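# Insert loose screws head-up into cover's empty holes

## Task

Take each loose screw and set it, head up, into one of the empty holes in the cover so that all nine screws end up standing the same way, then release the grippers.

## Robot and tools

ROBOT. Two arms, left_arm and right_arm, each with six joints and a parallel gripper. In every row and every per-joint list the order is waist, shoulder, elbow, wrist pitch, wrist yaw, wrist roll. The shoulder sign is flipped relative to the URDF in everything you send and read: a URDF shoulder angle of 1.2 appears as about -1.2. Stated ranges (URDF signs): waist -2.618 to 3.054, shoulder 0.000 to 3.142 (so -3.142 to 0.000 in your numbers), elbow 0.000 to 3.142, wrist pitch -1.571 to 1.571, wrist yaw -1.571 to 1.571, wrist roll -2.094 to 2.094. Real ends may differ by up to 0.036 rad.

FRAME. One shared world frame: origin on the table top midway between the arms, +z up, +x forward over the table, left_arm on the +y side. The names left/right do not match image sides. Gripper fingers point along the gripper's +z and open along its y. The reported end_effector_position (metres) is the point between the pads, roughly 1 cm behind the tips; orientation is end_effector_quat_wxyz. Reported positions can be off, more so when reaching far.

ROW FORMAT (shared by execute_actions and move). A single flat list of 14 numbers, each in [-1, 1]: left_arm's six joint values then its opening, then right_arm's six joint values then its opening. Always give all 14 even if one arm is idle. Joint values are scaled offsets, not poses: 1.0 equals 1.202 rad waist, 1.258 shoulder, 1.238 elbow, 2.073 wrist pitch, 2.022 wrist yaw and wrist roll. The opening is absolute: +1 fully open, -1 closed.

execute_actions(actions): a list of up to 15 actions; each action is a table of up to 15 rows; each row runs for one 1/30 s step, and a short table repeats its last row until 15 steps are done. Joint offsets in every row are measured from the angles at the start of that action, not from the previous row; for the first action they come from the last reported angles. If an action would push a joint more than 0.036 rad beyond its range, that action is rejected for both arms; a malformed action, or a failing first action, rejects the whole call. A joint pushed past its true end stops there and the result says "joint sent to its limit". An empty list just returns state and images.

move(target, speed, blocking): target is one 14-number row; its offsets count from the "Joint positions" in the latest result that showed them. All joints follow paths that finish together (so the hand traces a curve), lasting 0.5 to 10 s. speed (rad/s, 0.01 to 2, default 0.5) caps the joint with the longest travel. Paths ignore obstacles and the other arm. Finger openings are applied at the start. blocking=false returns after 0.5 s while motion continues; then only wait or stop are accepted until a result shows it finished. The extra "move:" line reports the ending (done, off_target, moving, held, fault), limits=held or limits=none, and each arm's joint farthest from target.

wait(seconds): 0 to 10; arms hold their last command; returns early if a running move ends. stop(): brakes a running move, needing some room. zoom_image(camera, region): camera is one of cam_head_left, cam_head_right, cam_high, cam_left_wrist, cam_right_wrist (all 504x504); region [x0, y0, x1, y1] in pixels from the top-left, at most 504 by 504. finished_scene(scene): ends the current scene, given by its number; irreversible. Replying without a tool call ends everything.

RESULTS. Joint positions and velocities are per arm in the joint order above (rad, rad/s), plus finger pad gap in metres (0.094 open). grip_measured is the opening on your command scale, possibly off by about 1 mm. "Joint targets" shows where joints are currently being driven. "joint command not followed" means a clearance check altered some targets. Calibration for each camera (K, distortion, T_world_to_cam) is given; real cameras may be a couple of degrees and millimetres off, and wrist camera poses follow the arm's joint readings.

MOTION LIMITS. Each step, joint targets stay within a lead of the measured angle (0.202 waist, 0.258 shoulder, 0.238 elbow, 0.573 wrist pitch, 0.522 wrist yaw and roll), and are scaled back if the gripper would move over 70 mm, so big changes take several actions and an unfinished motion should be commanded again. Zero offsets may let an arm sag; hold it by commanding back to the desired angles first, then zeros, increasing the correction if it still falls short. The robot keeps its last command while you are composing a reply.

GRIPPING. To hold a part, command an opening about 0.03 under grip_measured; less for a gentler hold. Pads exert about 50 to 62 N, less on very thin parts, with a brief spike at contact. Parts may be tugged or nudged by outside disturbances.

AVOID. Knocking or placing anything off the table (fails the task); drops, slips, fast impacts and hard pressing, which grows with speed and with how far the target lies beyond contact; arms colliding or pushing on each other. Motors heat under load: MOTOR HOT from 75 °C, a 10 s stop of that arm at 90 °C, and at 100 °C the arm and gripper go limp and fall (OVER-TEMPERATURE FAULT).

Each tool is called after "Call:" in YAML: its name, and indented under it one key for each argument.

## Session

Call:
execute_actions:
  actions: []

Scene clock: 0.00 s.
left_arm: end_effector_position=(+0.4492, +0.5901, +0.2324) grip_measured=+1.000 end_effector_quat_wxyz=(+0.543, -0.437, +0.688, -0.203) | right_arm: end_effector_position=(+0.4413, -0.2384, +0.3414) grip_measured=+1.000 end_effector_quat_wxyz=(+0.347, +0.334, +0.748, +0.457)
Joint names: [waist, shoulder, elbow, wrist pitch, wrist yaw, wrist roll]
Joint positions: left_arm=[ 0.715 -1.694  1.194  0.142  0.351 -0.795  0.094] | right_arm=[-0.339 -1.371  1.359 -0.467 -0.737  1.005  0.094]
Joint velocities: left_arm=[ 0.007  0.012 -0.007  0.022 -0.037  0.007  0.   ] | right_arm=[ 0.017  0.012  0.017  0.037 -0.007 -0.022  0.   ]
Joint targets: left_arm=[0.716 -1.689 1.199 0.136 0.352 -0.790] | right_arm=[-0.339 -1.363 1.368 -0.467 -0.739 0.997]

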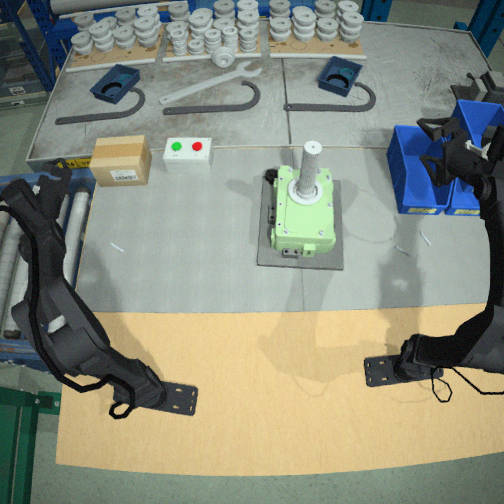

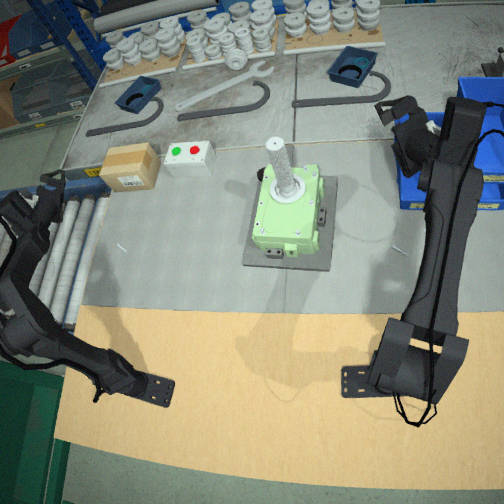

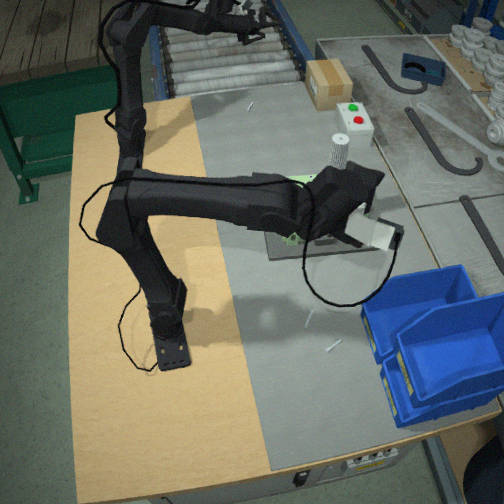

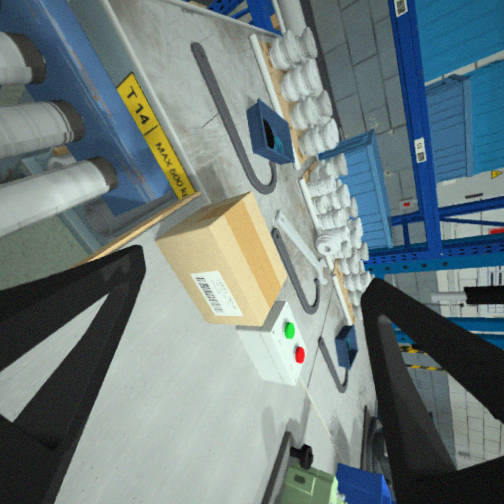

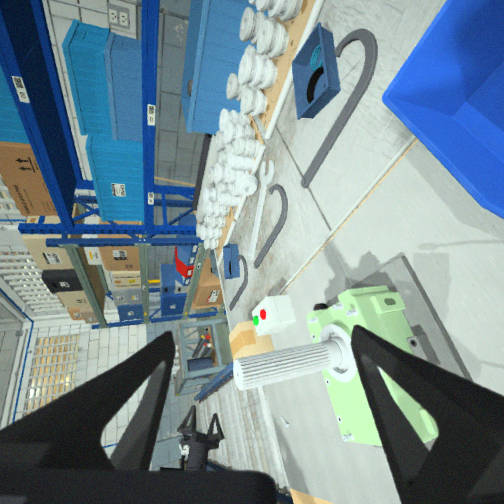

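Call:
zoom_image:
  camera: "cam_head_left"
  region: [240, 130, 380, 280]

Call:
zoom_image:
  camera: "cam_head_right"
  region: [230, 130, 370, 280]

Call:
zoom_image:
  camera: "cam_head_left"
  region: [380, 210, 450, 270]

Call:
zoom_image:
  camera: "cam_head_left"
  region: [90, 220, 150, 270]

Region (240, 130, 380, 280) of cam_head_left's 504x504 image, scaled by 3.360, with more detail than that image has; it fills the left 470 columns of this view, and the rest is white.

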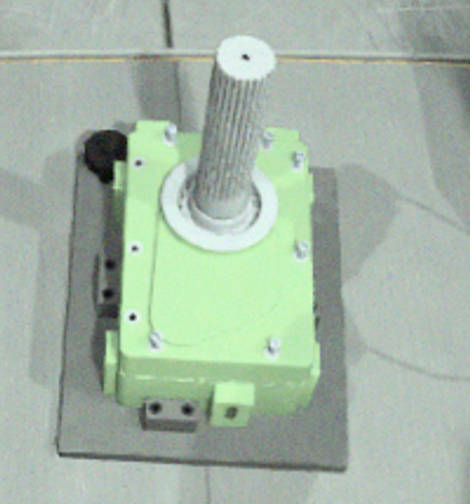

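Region (230, 130, 370, 280) of cam_head_right's 504x504 image, scaled by 3.360, with more detail than that image has; it fills the left 470 columns of this view, and the rest is white.

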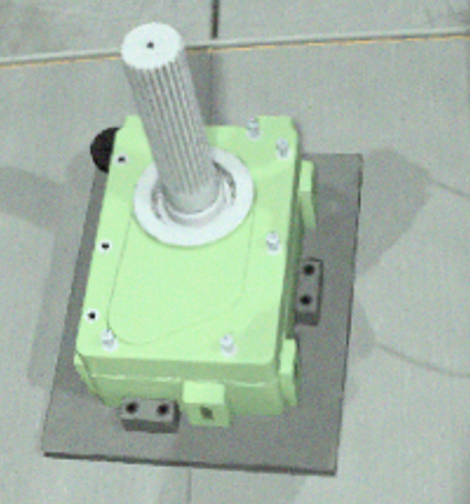

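Region (380, 210, 450, 270) of cam_head_left's 504x504 image, scaled by 7.200, with more detail than that image has; it fills the top 432 rows of this view, and the rest is white.

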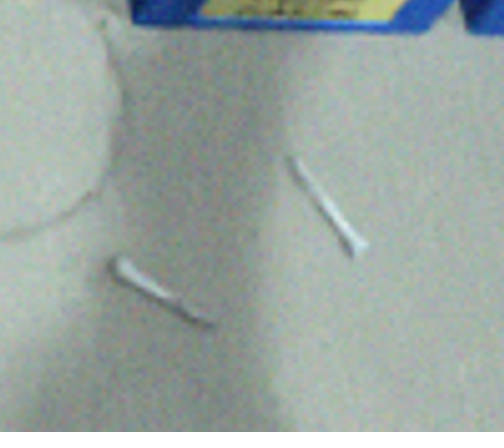

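Region (90, 220, 150, 270) of cam_head_left's 504x504 image, scaled by 8.400, with more detail than that image has.

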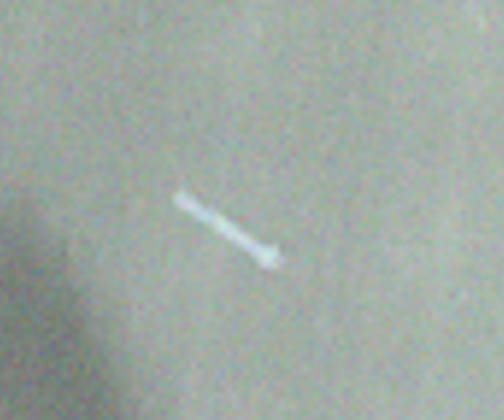

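Call:
move:
  target: [-0.595,0.393,0.005,-0.068,-0.174,0.393,1,0.282,0.136,-0.128,0.225,0.364,-0.497,1]
  speed: 0.8

Scene clock: 27.57 s.
left_arm: end_effector_position=(+0.4015, +0.3010, +0.4218) grip_measured=+1.000 end_effector_quat_wxyz=(+0.706, +0.044, +0.704, -0.052) | right_arm: end_effector_position=(+0.4541, -0.2228, +0.4234) grip_measured=+1.000 end_effector_quat_wxyz=(+0.703, -0.013, +0.711, +0.017)
Joint names: [waist, shoulder, elbow, wrist pitch, wrist yaw, wrist roll]
Joint positions: left_arm=[ 0.005 -1.215  1.194  0.024  0.007 -0.011  0.094] | right_arm=[-0.01  -1.224  1.222 -0.01  -0.008  0.006  0.094]
Joint velocities: left_arm=[ 0.002 -0.002  0.007  0.081  0.022  0.022  0.   ] | right_arm=[-0.007 -0.007  0.007 -0.037 -0.051 -0.007  0.   ]
Joint targets: left_arm=[0.000 -1.200 1.200 0.001 -0.001 -0.000] | right_arm=[-0.000 -1.200 1.201 -0.000 -0.001 -0.000]
move: off_target (left_arm, right_arm); limits=none; left_arm: farthest joint: the wrist pitch, 0.023 radians from its target (0.141 radians at the start); right_arm: farthest joint: the shoulder, 0.024 radians from its target (0.171 radians at the start)
camera_calibration (this result's frames):
cam_left_wrist: T_world_to_cam=[[-0.0857604, -0.981277, 0.172455, 0.260684], [-0.623252, -0.0822048, -0.777689, 0.619944], [0.777305, -0.174177, -0.604532, 0.0891415], [0, 0, 0, 1]] pos_world=[0.339447, 0.322292, 0.491056]
cam_right_wrist: T_world_to_cam=[[0.0476994, -0.997552, -0.0511303, -0.218498], [-0.425388, 0.0260273, -0.904637, 0.633285], [0.903753, 0.0649009, -0.423106, -0.0904192], [0, 0, 0, 1]] pos_world=[0.361531, -0.228578, 0.523464]

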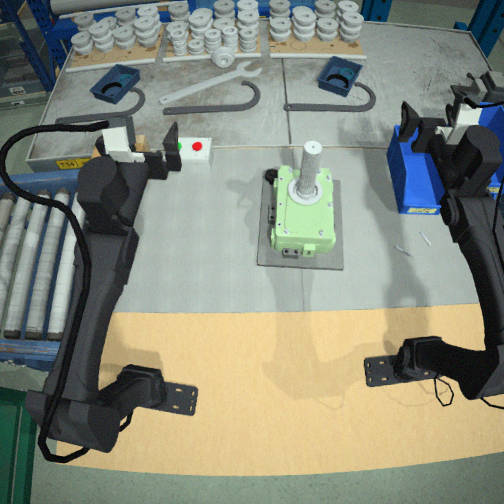

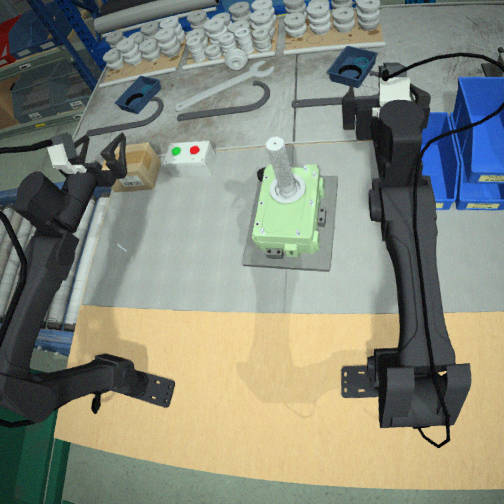

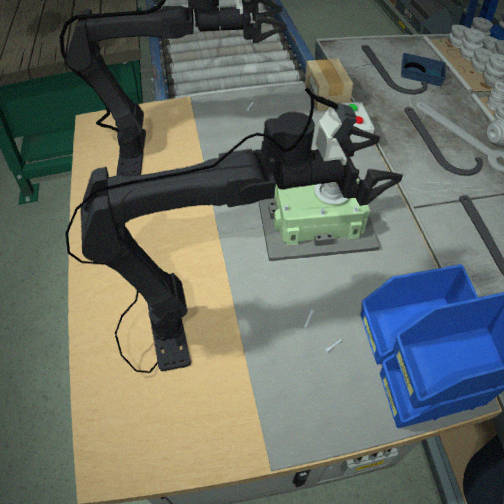

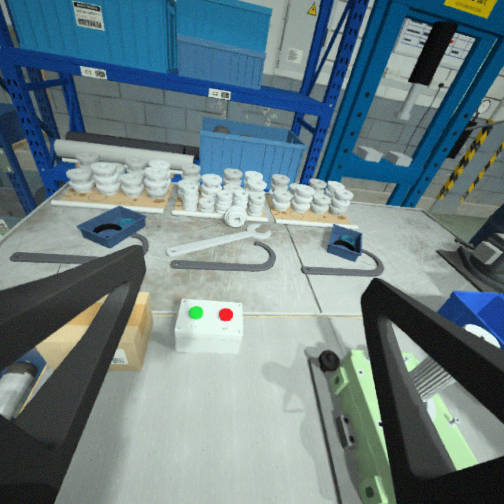

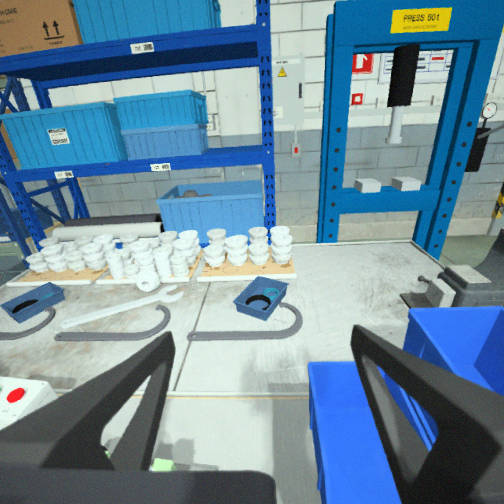

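Call:
move:
  target: [0,0,0,-0.5,0,0,1,0,0,0.33,0,0,0,1]
  speed: 0.8

Call:
move:
  target: [0,0,0,0,0.5,0,1,0.4,0.3,0,0,0,0,1]
  speed: 0.8

Scene clock: 63.13 s.
left_arm: end_effector_position=(+0.2854, +0.3161, +0.2101) grip_measured=+1.000 end_effector_quat_wxyz=(+0.274, +0.058, +0.960, -0.023) | right_arm: end_effector_position=(+0.3979, -0.2247, +0.6031) grip_measured=+1.000 end_effector_quat_wxyz=(+0.825, -0.011, +0.564, +0.019)
Joint names: [waist, shoulder, elbow, wrist pitch, wrist yaw, wrist roll]
Joint positions: left_arm=[ 0.005 -1.215  1.194 -0.992  0.007 -0.01   0.094] | right_arm=[-0.01  -1.224  1.601 -0.005 -0.008  0.006  0.094]
Joint velocities: left_arm=[ 0.002  0.017 -0.012 -0.007 -0.037 -0.051  0.   ] | right_arm=[ 0.007 -0.012 -0.002 -0.007 -0.081 -0.007  0.   ]
Joint targets: left_arm=[0.005 -1.215 1.194 -1.012 0.007 -0.011] | right_arm=[-0.010 -1.224 1.630 -0.009 -0.008 0.006]
move: off_target (right_arm); limits=none; left_arm: farthest joint: the wrist pitch, 0.020 radians from its target (1.036 radians at the start); right_arm: farthest joint: the elbow, 0.029 radians from its target (0.409 radians at the start)
camera_calibration (this result's frames):
cam_left_wrist: T_world_to_cam=[[0.0397554, -0.997682, 0.0552193, 0.296069], [-0.993703, -0.0336822, 0.106864, 0.288666], [-0.104756, -0.05912, -0.992739, 0.351016], [0, 0, 0, 1]] pos_world=[0.311849, 0.325858, 0.301271]
cam_right_wrist: T_world_to_cam=[[0.0657005, -0.996954, -0.0420315, -0.221067], [-0.0563985, 0.0383451, -0.997672, 0.684067], [0.996244, 0.0679181, -0.0537074, -0.222331], [0, 0, 0, 1]] pos_world=[0.274601, -0.231524, 0.661242]

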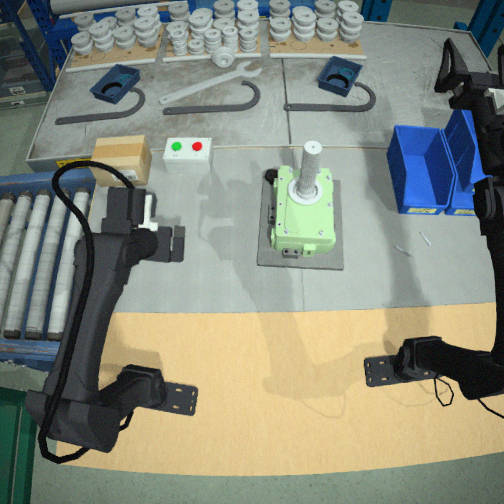

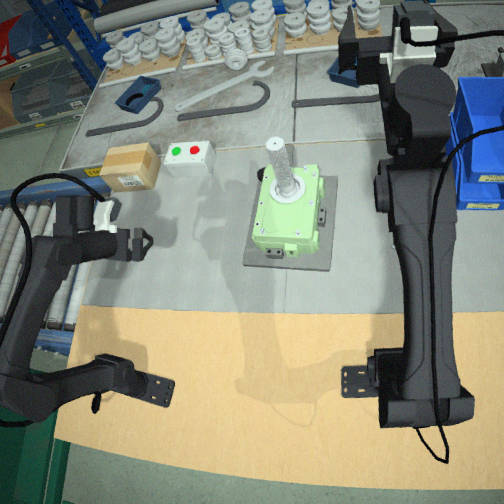

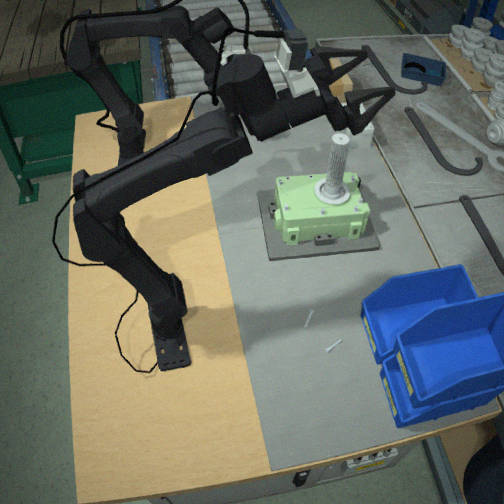

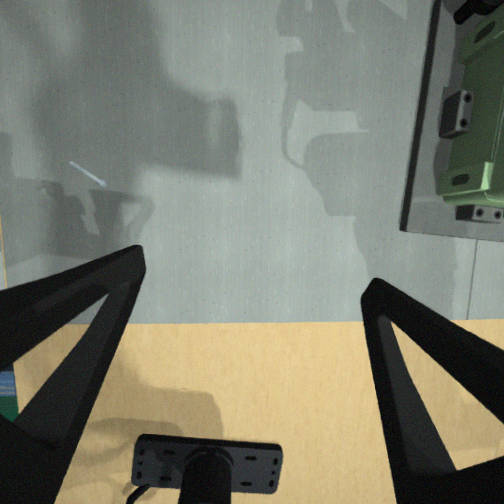

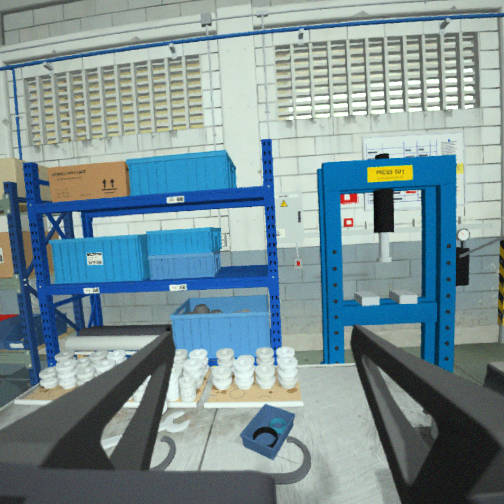

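Scene clock: 65.27 s.
left_arm: end_effector_position=(+0.2232, +0.1743, +0.2796) grip_measured=+1.000 end_effector_quat_wxyz=(+0.209, +0.182, +0.834, -0.476) | right_arm: end_effector_position=(+0.1785, -0.1553, +0.6965) grip_measured=+1.000 end_effector_quat_wxyz=(+0.885, -0.102, +0.389, +0.232)
Joint names: [waist, shoulder, elbow, wrist pitch, wrist yaw, wrist roll]
Joint positions: left_arm=[ 0.005 -1.215  1.194 -0.992  0.999 -0.01   0.094] | right_arm=[ 0.461 -0.858  1.601 -0.    -0.007  0.006  0.094]
Joint velocities: left_arm=[ 0.002  0.012 -0.007 -0.022  0.037  0.022  0.   ] | right_arm=[-0.012  0.007 -0.017 -0.037 -0.037 -0.007  0.   ]
Joint targets: left_arm=[0.005 -1.215 1.194 -0.992 1.018 -0.010] | right_arm=[0.471 -0.847 1.601 -0.006 -0.008 0.006]
move: done; limits=none; left_arm: farthest joint: the wrist yaw, 0.019 radians from its target (1.011 radians at the start); right_arm: farthest joint: the shoulder, 0.012 radians from its target (0.378 radians at the start)
camera_calibration (this result's frames):
cam_left_wrist: T_world_to_cam=[[-0.349922, -0.532831, 0.770484, -0.0407891], [-0.844219, 0.535845, -0.0128445, 0.115529], [-0.406016, -0.654952, -0.63733, 0.476788], [0, 0, 0, 1]] pos_world=[0.276842, 0.228634, 0.336782]
cam_right_wrist: T_world_to_cam=[[0.521375, -0.852859, -0.0282724, -0.202096], [0.252251, 0.18569, -0.949678, 0.696513], [0.815192, 0.488007, 0.311949, -0.160585], [0, 0, 0, 1]] pos_world=[0.0605792, -0.223328, 0.705844]

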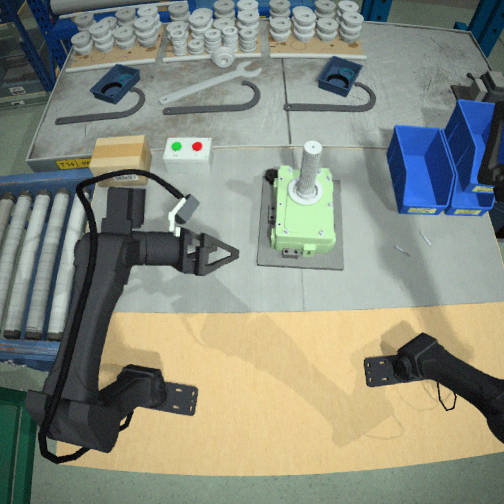

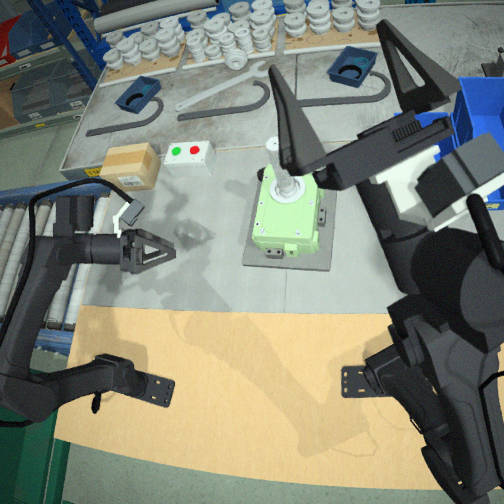

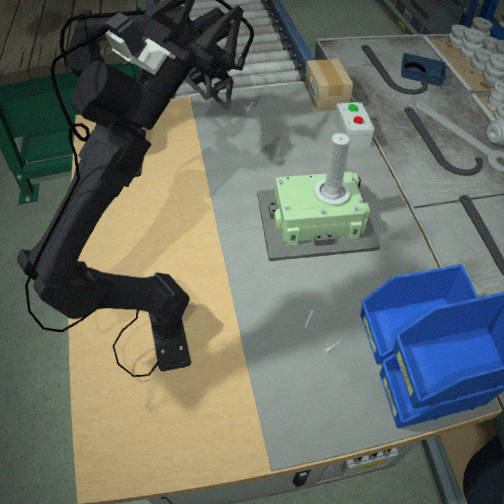

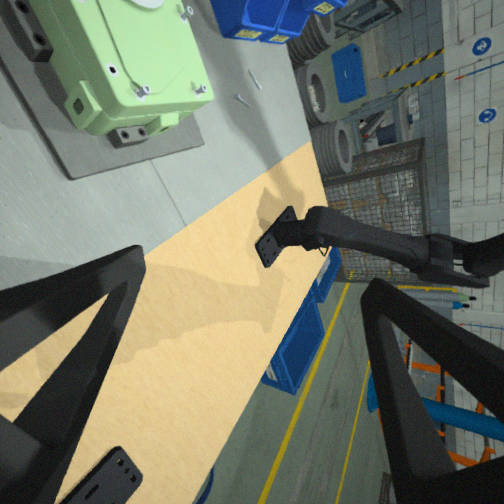

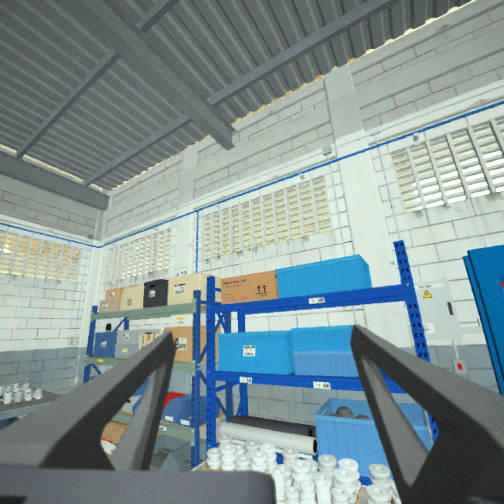

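Call:
move:
  target: [0.345,-0.735,0.56,-0.15,-0.5,-0.341,-0.3,-0.546,-0.74,-0.18,-0.555,0.003,-0.379,-0.3]
  speed: 0.7

Scene clock: 108.87 s.
left_arm: end_effector_position=(+0.3816, +0.4738, +0.0846) grip_measured=-0.297 end_effector_quat_wxyz=(+0.006, -0.469, +0.883, -0.002) | right_arm: end_effector_position=(+0.3599, -0.2886, +0.0859) grip_measured=-0.298 end_effector_quat_wxyz=(+0.011, -0.298, +0.954, -0.007)
Joint names: [waist, shoulder, elbow, wrist pitch, wrist yaw, wrist roll]
Joint positions: left_arm=[ 0.42  -2.136  1.862 -1.284  0.001 -0.69   0.033] | right_arm=[-0.192 -1.794  1.387 -1.139  0.003 -0.755  0.033]
Joint velocities: left_arm=[ 0.002  0.007 -0.017 -0.007  0.022 -0.037  0.   ] | right_arm=[ 0.007  0.012 -0.007 -0.037 -0.081  0.066 -0.   ]
Joint targets: left_arm=[0.420 -2.140 1.888 -1.303 -0.012 -0.700] | right_arm=[-0.196 -1.789 1.378 -1.151 -0.001 -0.761]
move: off_target (left_arm); limits=none; left_arm: farthest joint: the elbow, 0.026 radians from its target (0.693 radians at the start); right_arm: farthest joint: the wrist pitch, 0.011 radians from its target (1.150 radians at the start)
camera_calibration (this result's frames):
cam_left_wrist: T_world_to_cam=[[0.907237, -0.418768, -0.0394248, -0.140773], [-0.312562, -0.733921, 0.603047, 0.432892], [-0.281471, -0.534783, -0.796731, 0.52206], [0, 0, 0, 1]] pos_world=[0.409965, 0.537946, 0.149338]
cam_right_wrist: T_world_to_cam=[[0.532129, -0.846572, 0.0124587, -0.433089], [-0.779382, -0.484041, 0.397828, 0.15788], [-0.330759, -0.221406, -0.917375, 0.260372], [0, 0, 0, 1]] pos_world=[0.439628, -0.232572, 0.181446]

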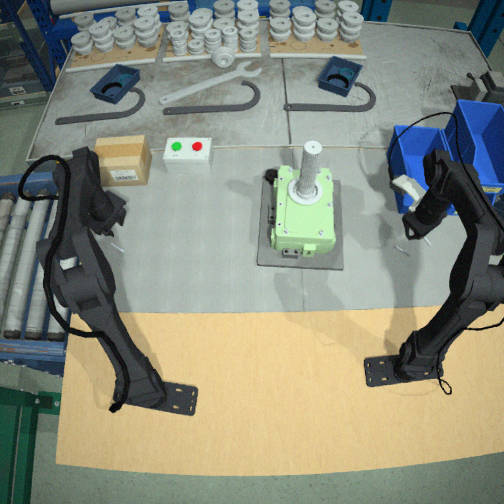

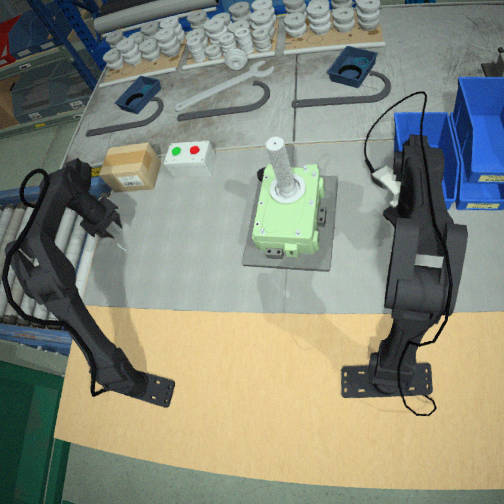

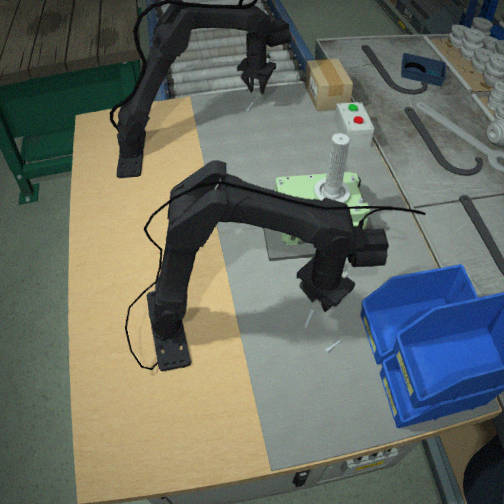

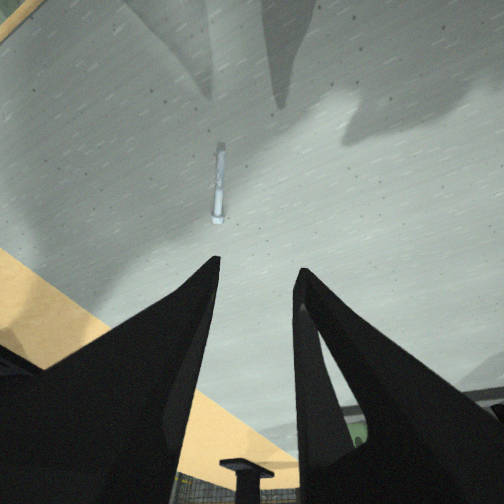

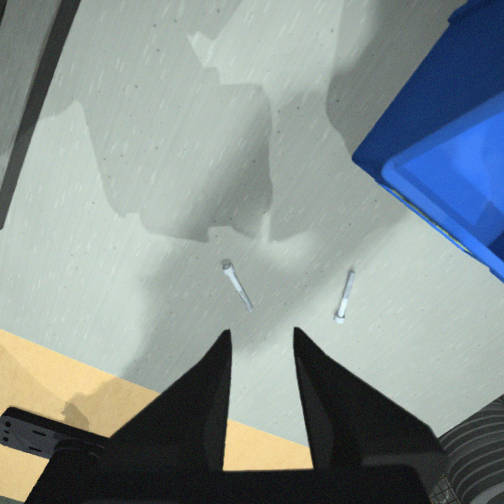

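Call:
move:
  target: [0.04,0.05,-0.213,0.098,0,0.004,-0.3,0.012,-0.004,-0.145,0.081,0,-0.183,-0.3]
  speed: 0.3

Scene clock: 138.87 s.
left_arm: end_effector_position=(+0.3564, +0.4832, +0.0373) grip_measured=-0.297 end_effector_quat_wxyz=(-0.004, -0.487, +0.874, +0.001) | right_arm: end_effector_position=(+0.3495, -0.2860, +0.0468) grip_measured=-0.298 end_effector_quat_wxyz=(+0.007, -0.468, +0.884, -0.009)
Joint names: [waist, shoulder, elbow, wrist pitch, wrist yaw, wrist roll]
Joint positions: left_arm=[ 0.46  -2.098  1.614 -1.095  0.    -0.691  0.033] | right_arm=[-0.188 -1.794  1.227 -0.982  0.006 -1.119  0.033]
Joint velocities: left_arm=[ 0.002 -0.007 -0.022 -0.095 -0.022  0.037  0.   ] | right_arm=[ 0.012 -0.002 -0.007 -0.022  0.007 -0.037  0.   ]
Joint targets: left_arm=[0.468 -2.073 1.598 -1.081 0.001 -0.682] | right_arm=[-0.178 -1.799 1.207 -0.971 0.004 -1.125]
move: off_target (left_arm); limits=none; left_arm: farthest joint: the shoulder, 0.025 radians from its target (0.063 radians at the start); right_arm: farthest joint: the elbow, 0.019 radians from its target (0.179 radians at the start)
camera_calibration (this result's frames):
cam_left_wrist: T_world_to_cam=[[0.922601, -0.381706, -0.0557485, -0.138721], [-0.269967, -0.742124, 0.61349, 0.448878], [-0.275545, -0.550956, -0.787732, 0.487612], [0, 0, 0, 1]] pos_world=[0.383525, 0.548826, 0.100992]
cam_right_wrist: T_world_to_cam=[[0.801327, -0.598024, 0.0155874, -0.448033], [-0.5511, -0.727813, 0.40814, 0.0166906], [-0.232733, -0.335644, -0.912786, 0.15446], [0, 0, 0, 1]] pos_world=[0.404167, -0.203943, 0.141161]

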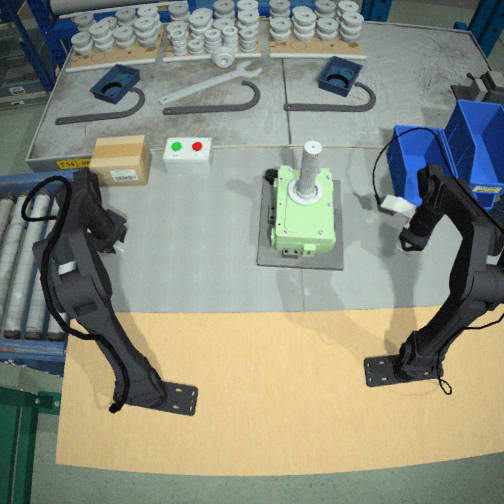

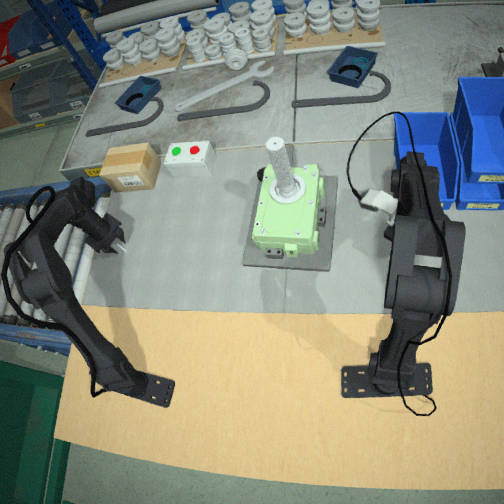

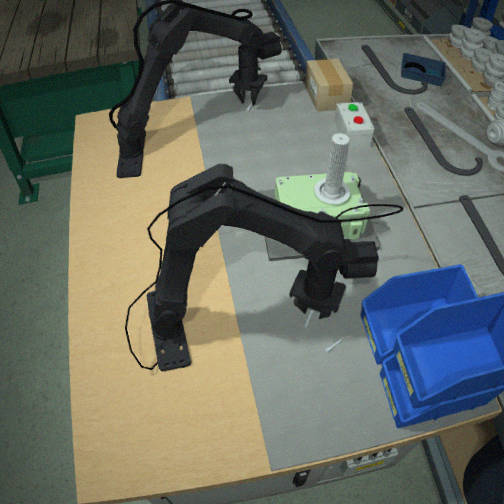

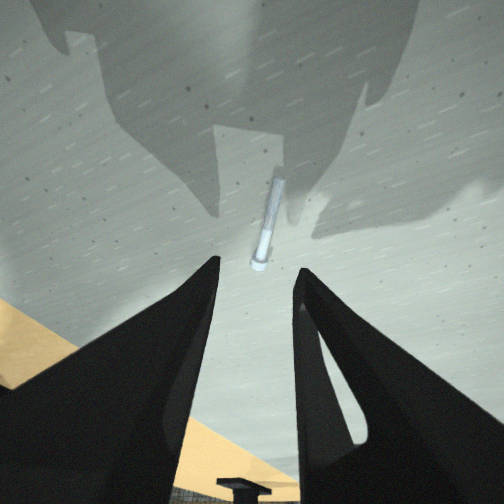

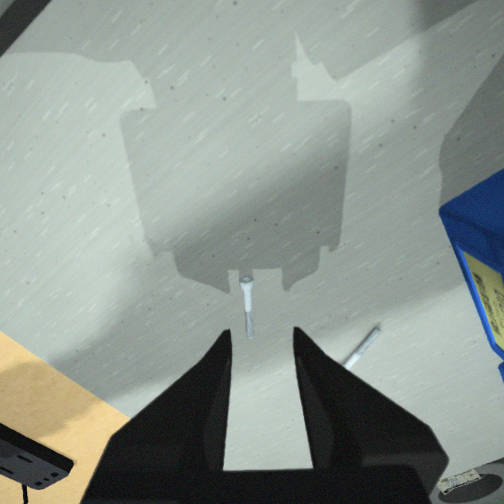

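Call:
move:
  target: [-0.003,-0.01,-0.079,0.054,0,0,-0.3,0,-0.038,-0.081,0.057,0,0,-0.3]
  speed: 0.1

Scene clock: 161.70 s.
left_arm: end_effector_position=(+0.3551, +0.4828, +0.0177) grip_measured=-0.297 end_effector_quat_wxyz=(+0.004, -0.487, +0.874, -0.001) | right_arm: end_effector_position=(+0.3455, -0.2857, +0.0185) grip_measured=-0.298 end_effector_quat_wxyz=(+0.003, -0.469, +0.883, -0.007)
Joint names: [waist, shoulder, elbow, wrist pitch, wrist yaw, wrist roll]
Joint positions: left_arm=[ 0.46  -2.098  1.533 -0.997  0.    -0.691  0.033] | right_arm=[-0.188 -1.827  1.149 -0.879  0.008 -1.119  0.033]
Joint velocities: left_arm=[ 0.017 -0.002 -0.012  0.022 -0.095 -0.081  0.001] | right_arm=[-0.002 -0.002 -0.007  0.007 -0.11  -0.051 -0.001]
Joint targets: left_arm=[0.457 -2.111 1.516 -0.983 0.000 -0.691] | right_arm=[-0.188 -1.841 1.126 -0.864 0.006 -1.119]
move: off_target (right_arm); limits=none; left_arm: farthest joint: the elbow, 0.017 radians from its target (0.097 radians at the start); right_arm: farthest joint: the elbow, 0.022 radians from its target (0.100 radians at the start)
camera_calibration (this result's frames):
cam_left_wrist: T_world_to_cam=[[0.923418, -0.38143, -0.0425447, -0.13944], [-0.280094, -0.745544, 0.604741, 0.465615], [-0.262385, -0.546512, -0.795285, 0.464908], [0, 0, 0, 1]] pos_world=[0.381162, 0.548028, 0.0822252]
cam_right_wrist: T_world_to_cam=[[0.801872, -0.597431, 0.008786, -0.444137], [-0.546886, -0.727949, 0.413528, 0.0246139], [-0.240659, -0.336402, -0.910449, 0.130252], [0, 0, 0, 1]] pos_world=[0.400948, -0.203606, 0.112312]

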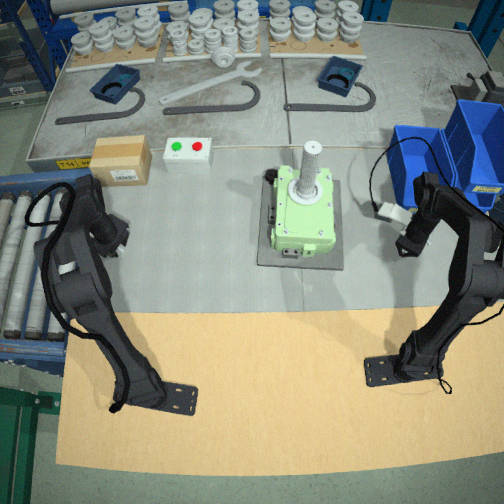

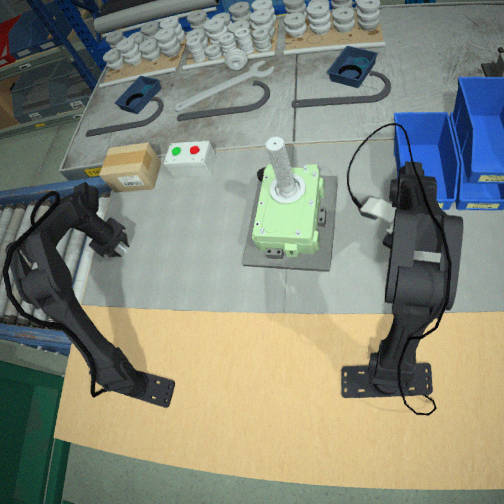

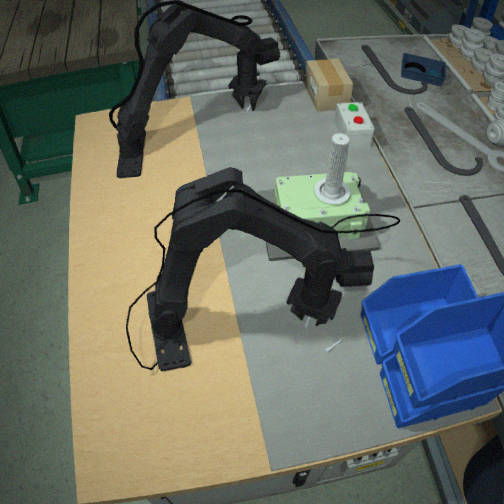

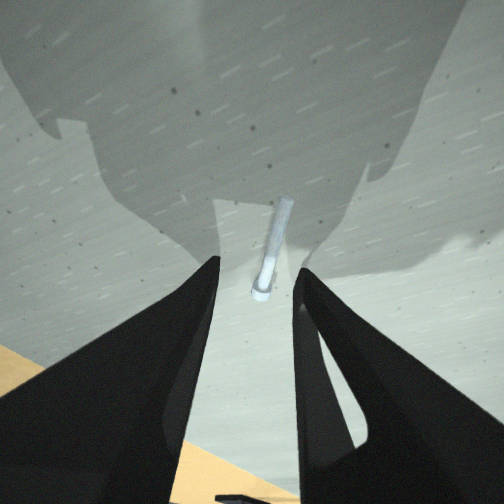

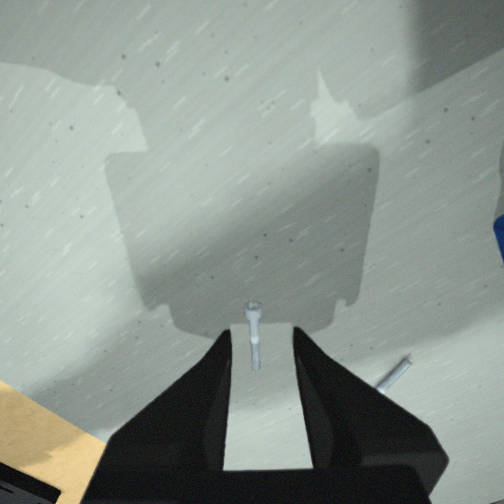

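Call:
move:
  target: [0,-0.024,0,0.008,0,0,-0.3,0,-0.027,0,0.01,0,0,-0.3]
  speed: 0.05

Scene clock: 166.67 s.
left_arm: end_effector_position=(+0.3552, +0.4828, +0.0163) grip_measured=-0.297 end_effector_quat_wxyz=(+0.003, -0.487, +0.874, -0.001) | right_arm: end_effector_position=(+0.3454, -0.2857, +0.0182) grip_measured=-0.298 end_effector_quat_wxyz=(+0.003, -0.469, +0.883, -0.007)
Joint names: [waist, shoulder, elbow, wrist pitch, wrist yaw, wrist roll]
Joint positions: left_arm=[ 0.46  -2.102  1.533 -0.995  0.    -0.691  0.033] | right_arm=[-0.188 -1.828  1.149 -0.879  0.008 -1.119  0.033]
Joint velocities: left_arm=[-0.017  0.012  0.007 -0.037  0.007 -0.007 -0.001] | right_arm=[ 0.002 -0.022  0.012 -0.037  0.051  0.007 -0.   ]
Joint targets: left_arm=[0.460 -2.128 1.533 -0.980 0.000 -0.691] | right_arm=[-0.188 -1.861 1.149 -0.858 0.007 -1.119]
move: off_target (left_arm, right_arm); limits=none; left_arm: farthest joint: the shoulder, 0.026 radians from its target (0.030 radians at the start); right_arm: farthest joint: the shoulder, 0.033 radians from its target (0.034 radians at the start)
camera_calibration (this result's frames):
cam_left_wrist: T_world_to_cam=[[0.92334, -0.381456, -0.0439806, -0.139501], [-0.279001, -0.745174, 0.605701, 0.465936], [-0.263822, -0.546997, -0.794476, 0.464544], [0, 0, 0, 1]] pos_world=[0.38136, 0.548094, 0.0807152]
cam_right_wrist: T_world_to_cam=[[0.801878, -0.597432, 0.00811519, -0.444058], [-0.546574, -0.727994, 0.413862, 0.0245476], [-0.241346, -0.336302, -0.910304, 0.130293], [0, 0, 0, 1]] pos_world=[0.400943, -0.203606, 0.112051]

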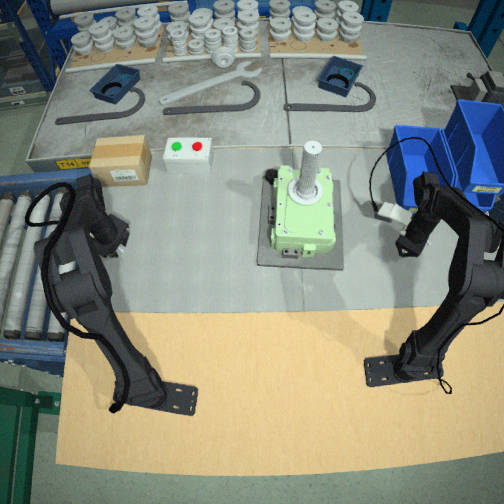

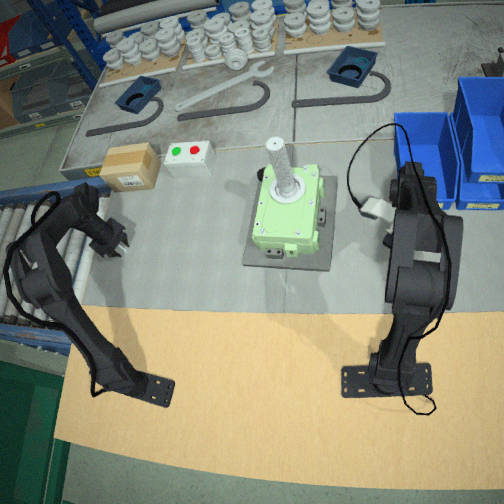

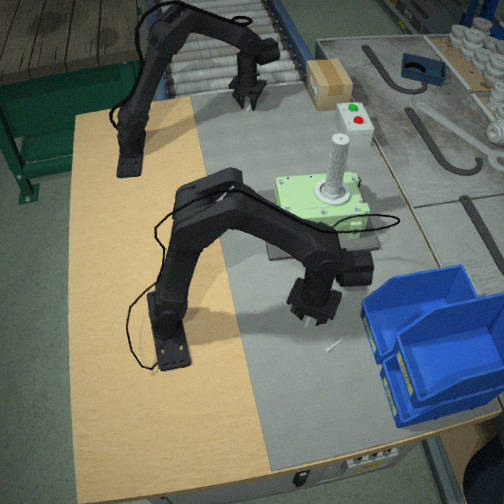

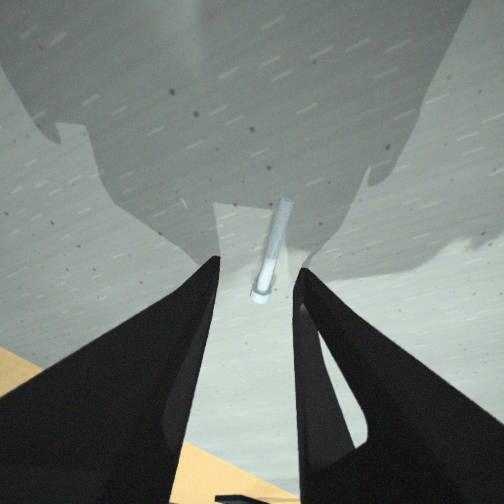

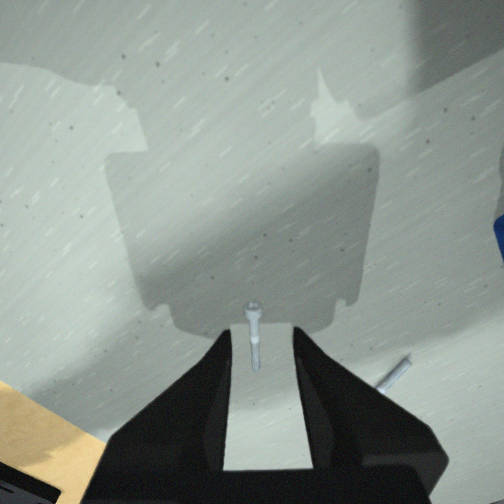

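Call:
move:
  target: [0,0,0,0,0,0,-0.94,0,0,0,0,0,0,-0.94]

Scene clock: 176.23 s.
left_arm: end_effector_position=(+0.3550, +0.4830, +0.0163) grip_measured=-0.880 end_effector_quat_wxyz=(+0.003, -0.487, +0.874, +0.000) | right_arm: end_effector_position=(+0.3466, -0.2865, +0.0182) grip_measured=-0.923 end_effector_quat_wxyz=(+0.004, -0.469, +0.883, -0.010)
Joint names: [waist, shoulder, elbow, wrist pitch, wrist yaw, wrist roll]
Joint positions: left_arm=[ 0.46  -2.102  1.533 -0.996 -0.001 -0.691  0.006] | right_arm=[-0.188 -1.828  1.149 -0.874  0.011 -1.119  0.004]
Joint velocities: left_arm=[ 0.007 -0.017 -0.017  0.037 -0.022  0.066  0.   ] | right_arm=[ 0.002  0.022  0.002 -0.051  0.007  0.081  0.001]
Joint targets: left_arm=[0.460 -2.102 1.533 -0.995 0.000 -0.691] | right_arm=[-0.188 -1.828 1.149 -0.879 0.008 -1.119]
move: done; limits=none; left_arm: farthest joint: the wrist pitch, 0.001 radians from its target (0.000 radians at the start); right_arm: farthest joint: the wrist pitch, 0.005 radians from its target (0.000 radians at the start)
camera_calibration (this result's frames):
cam_left_wrist: T_world_to_cam=[[0.923289, -0.381394, -0.0455571, -0.139166], [-0.27826, -0.745905, 0.605143, 0.466108], [-0.264779, -0.546045, -0.794813, 0.464465], [0, 0, 0, 1]] pos_world=[0.381171, 0.548214, 0.080761]
cam_right_wrist: T_world_to_cam=[[0.801799, -0.597427, 0.0141105, -0.445514], [-0.54844, -0.726265, 0.414431, 0.0257192], [-0.237345, -0.340029, -0.909971, 0.127864], [0, 0, 0, 1]] pos_world=[0.401666, -0.204006, 0.11198]

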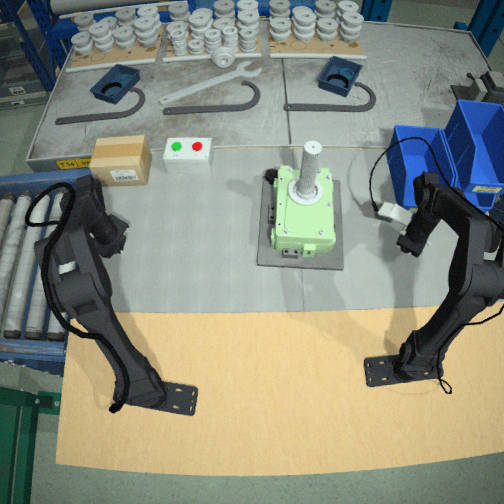

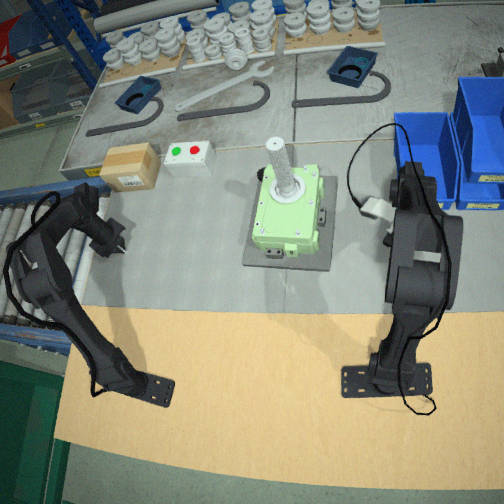

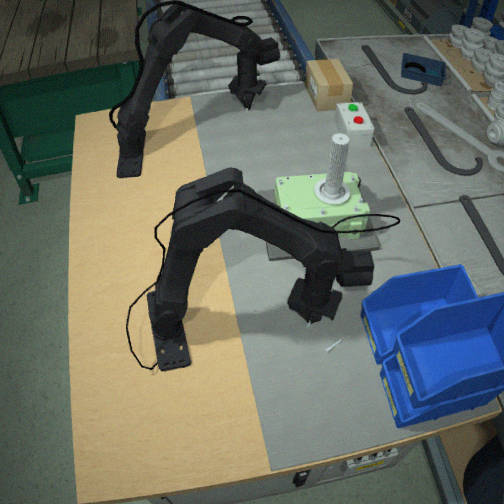

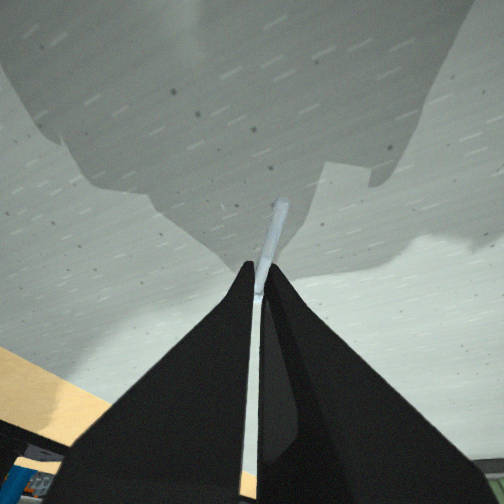

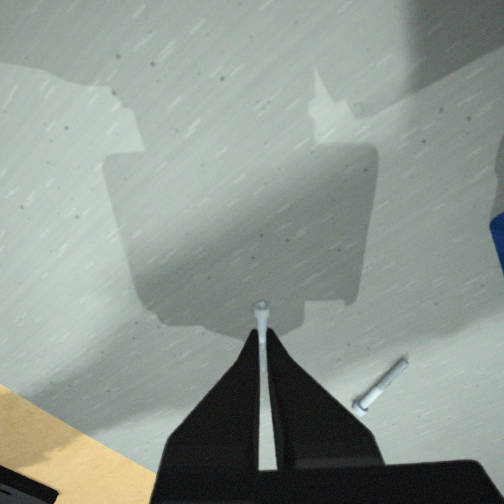

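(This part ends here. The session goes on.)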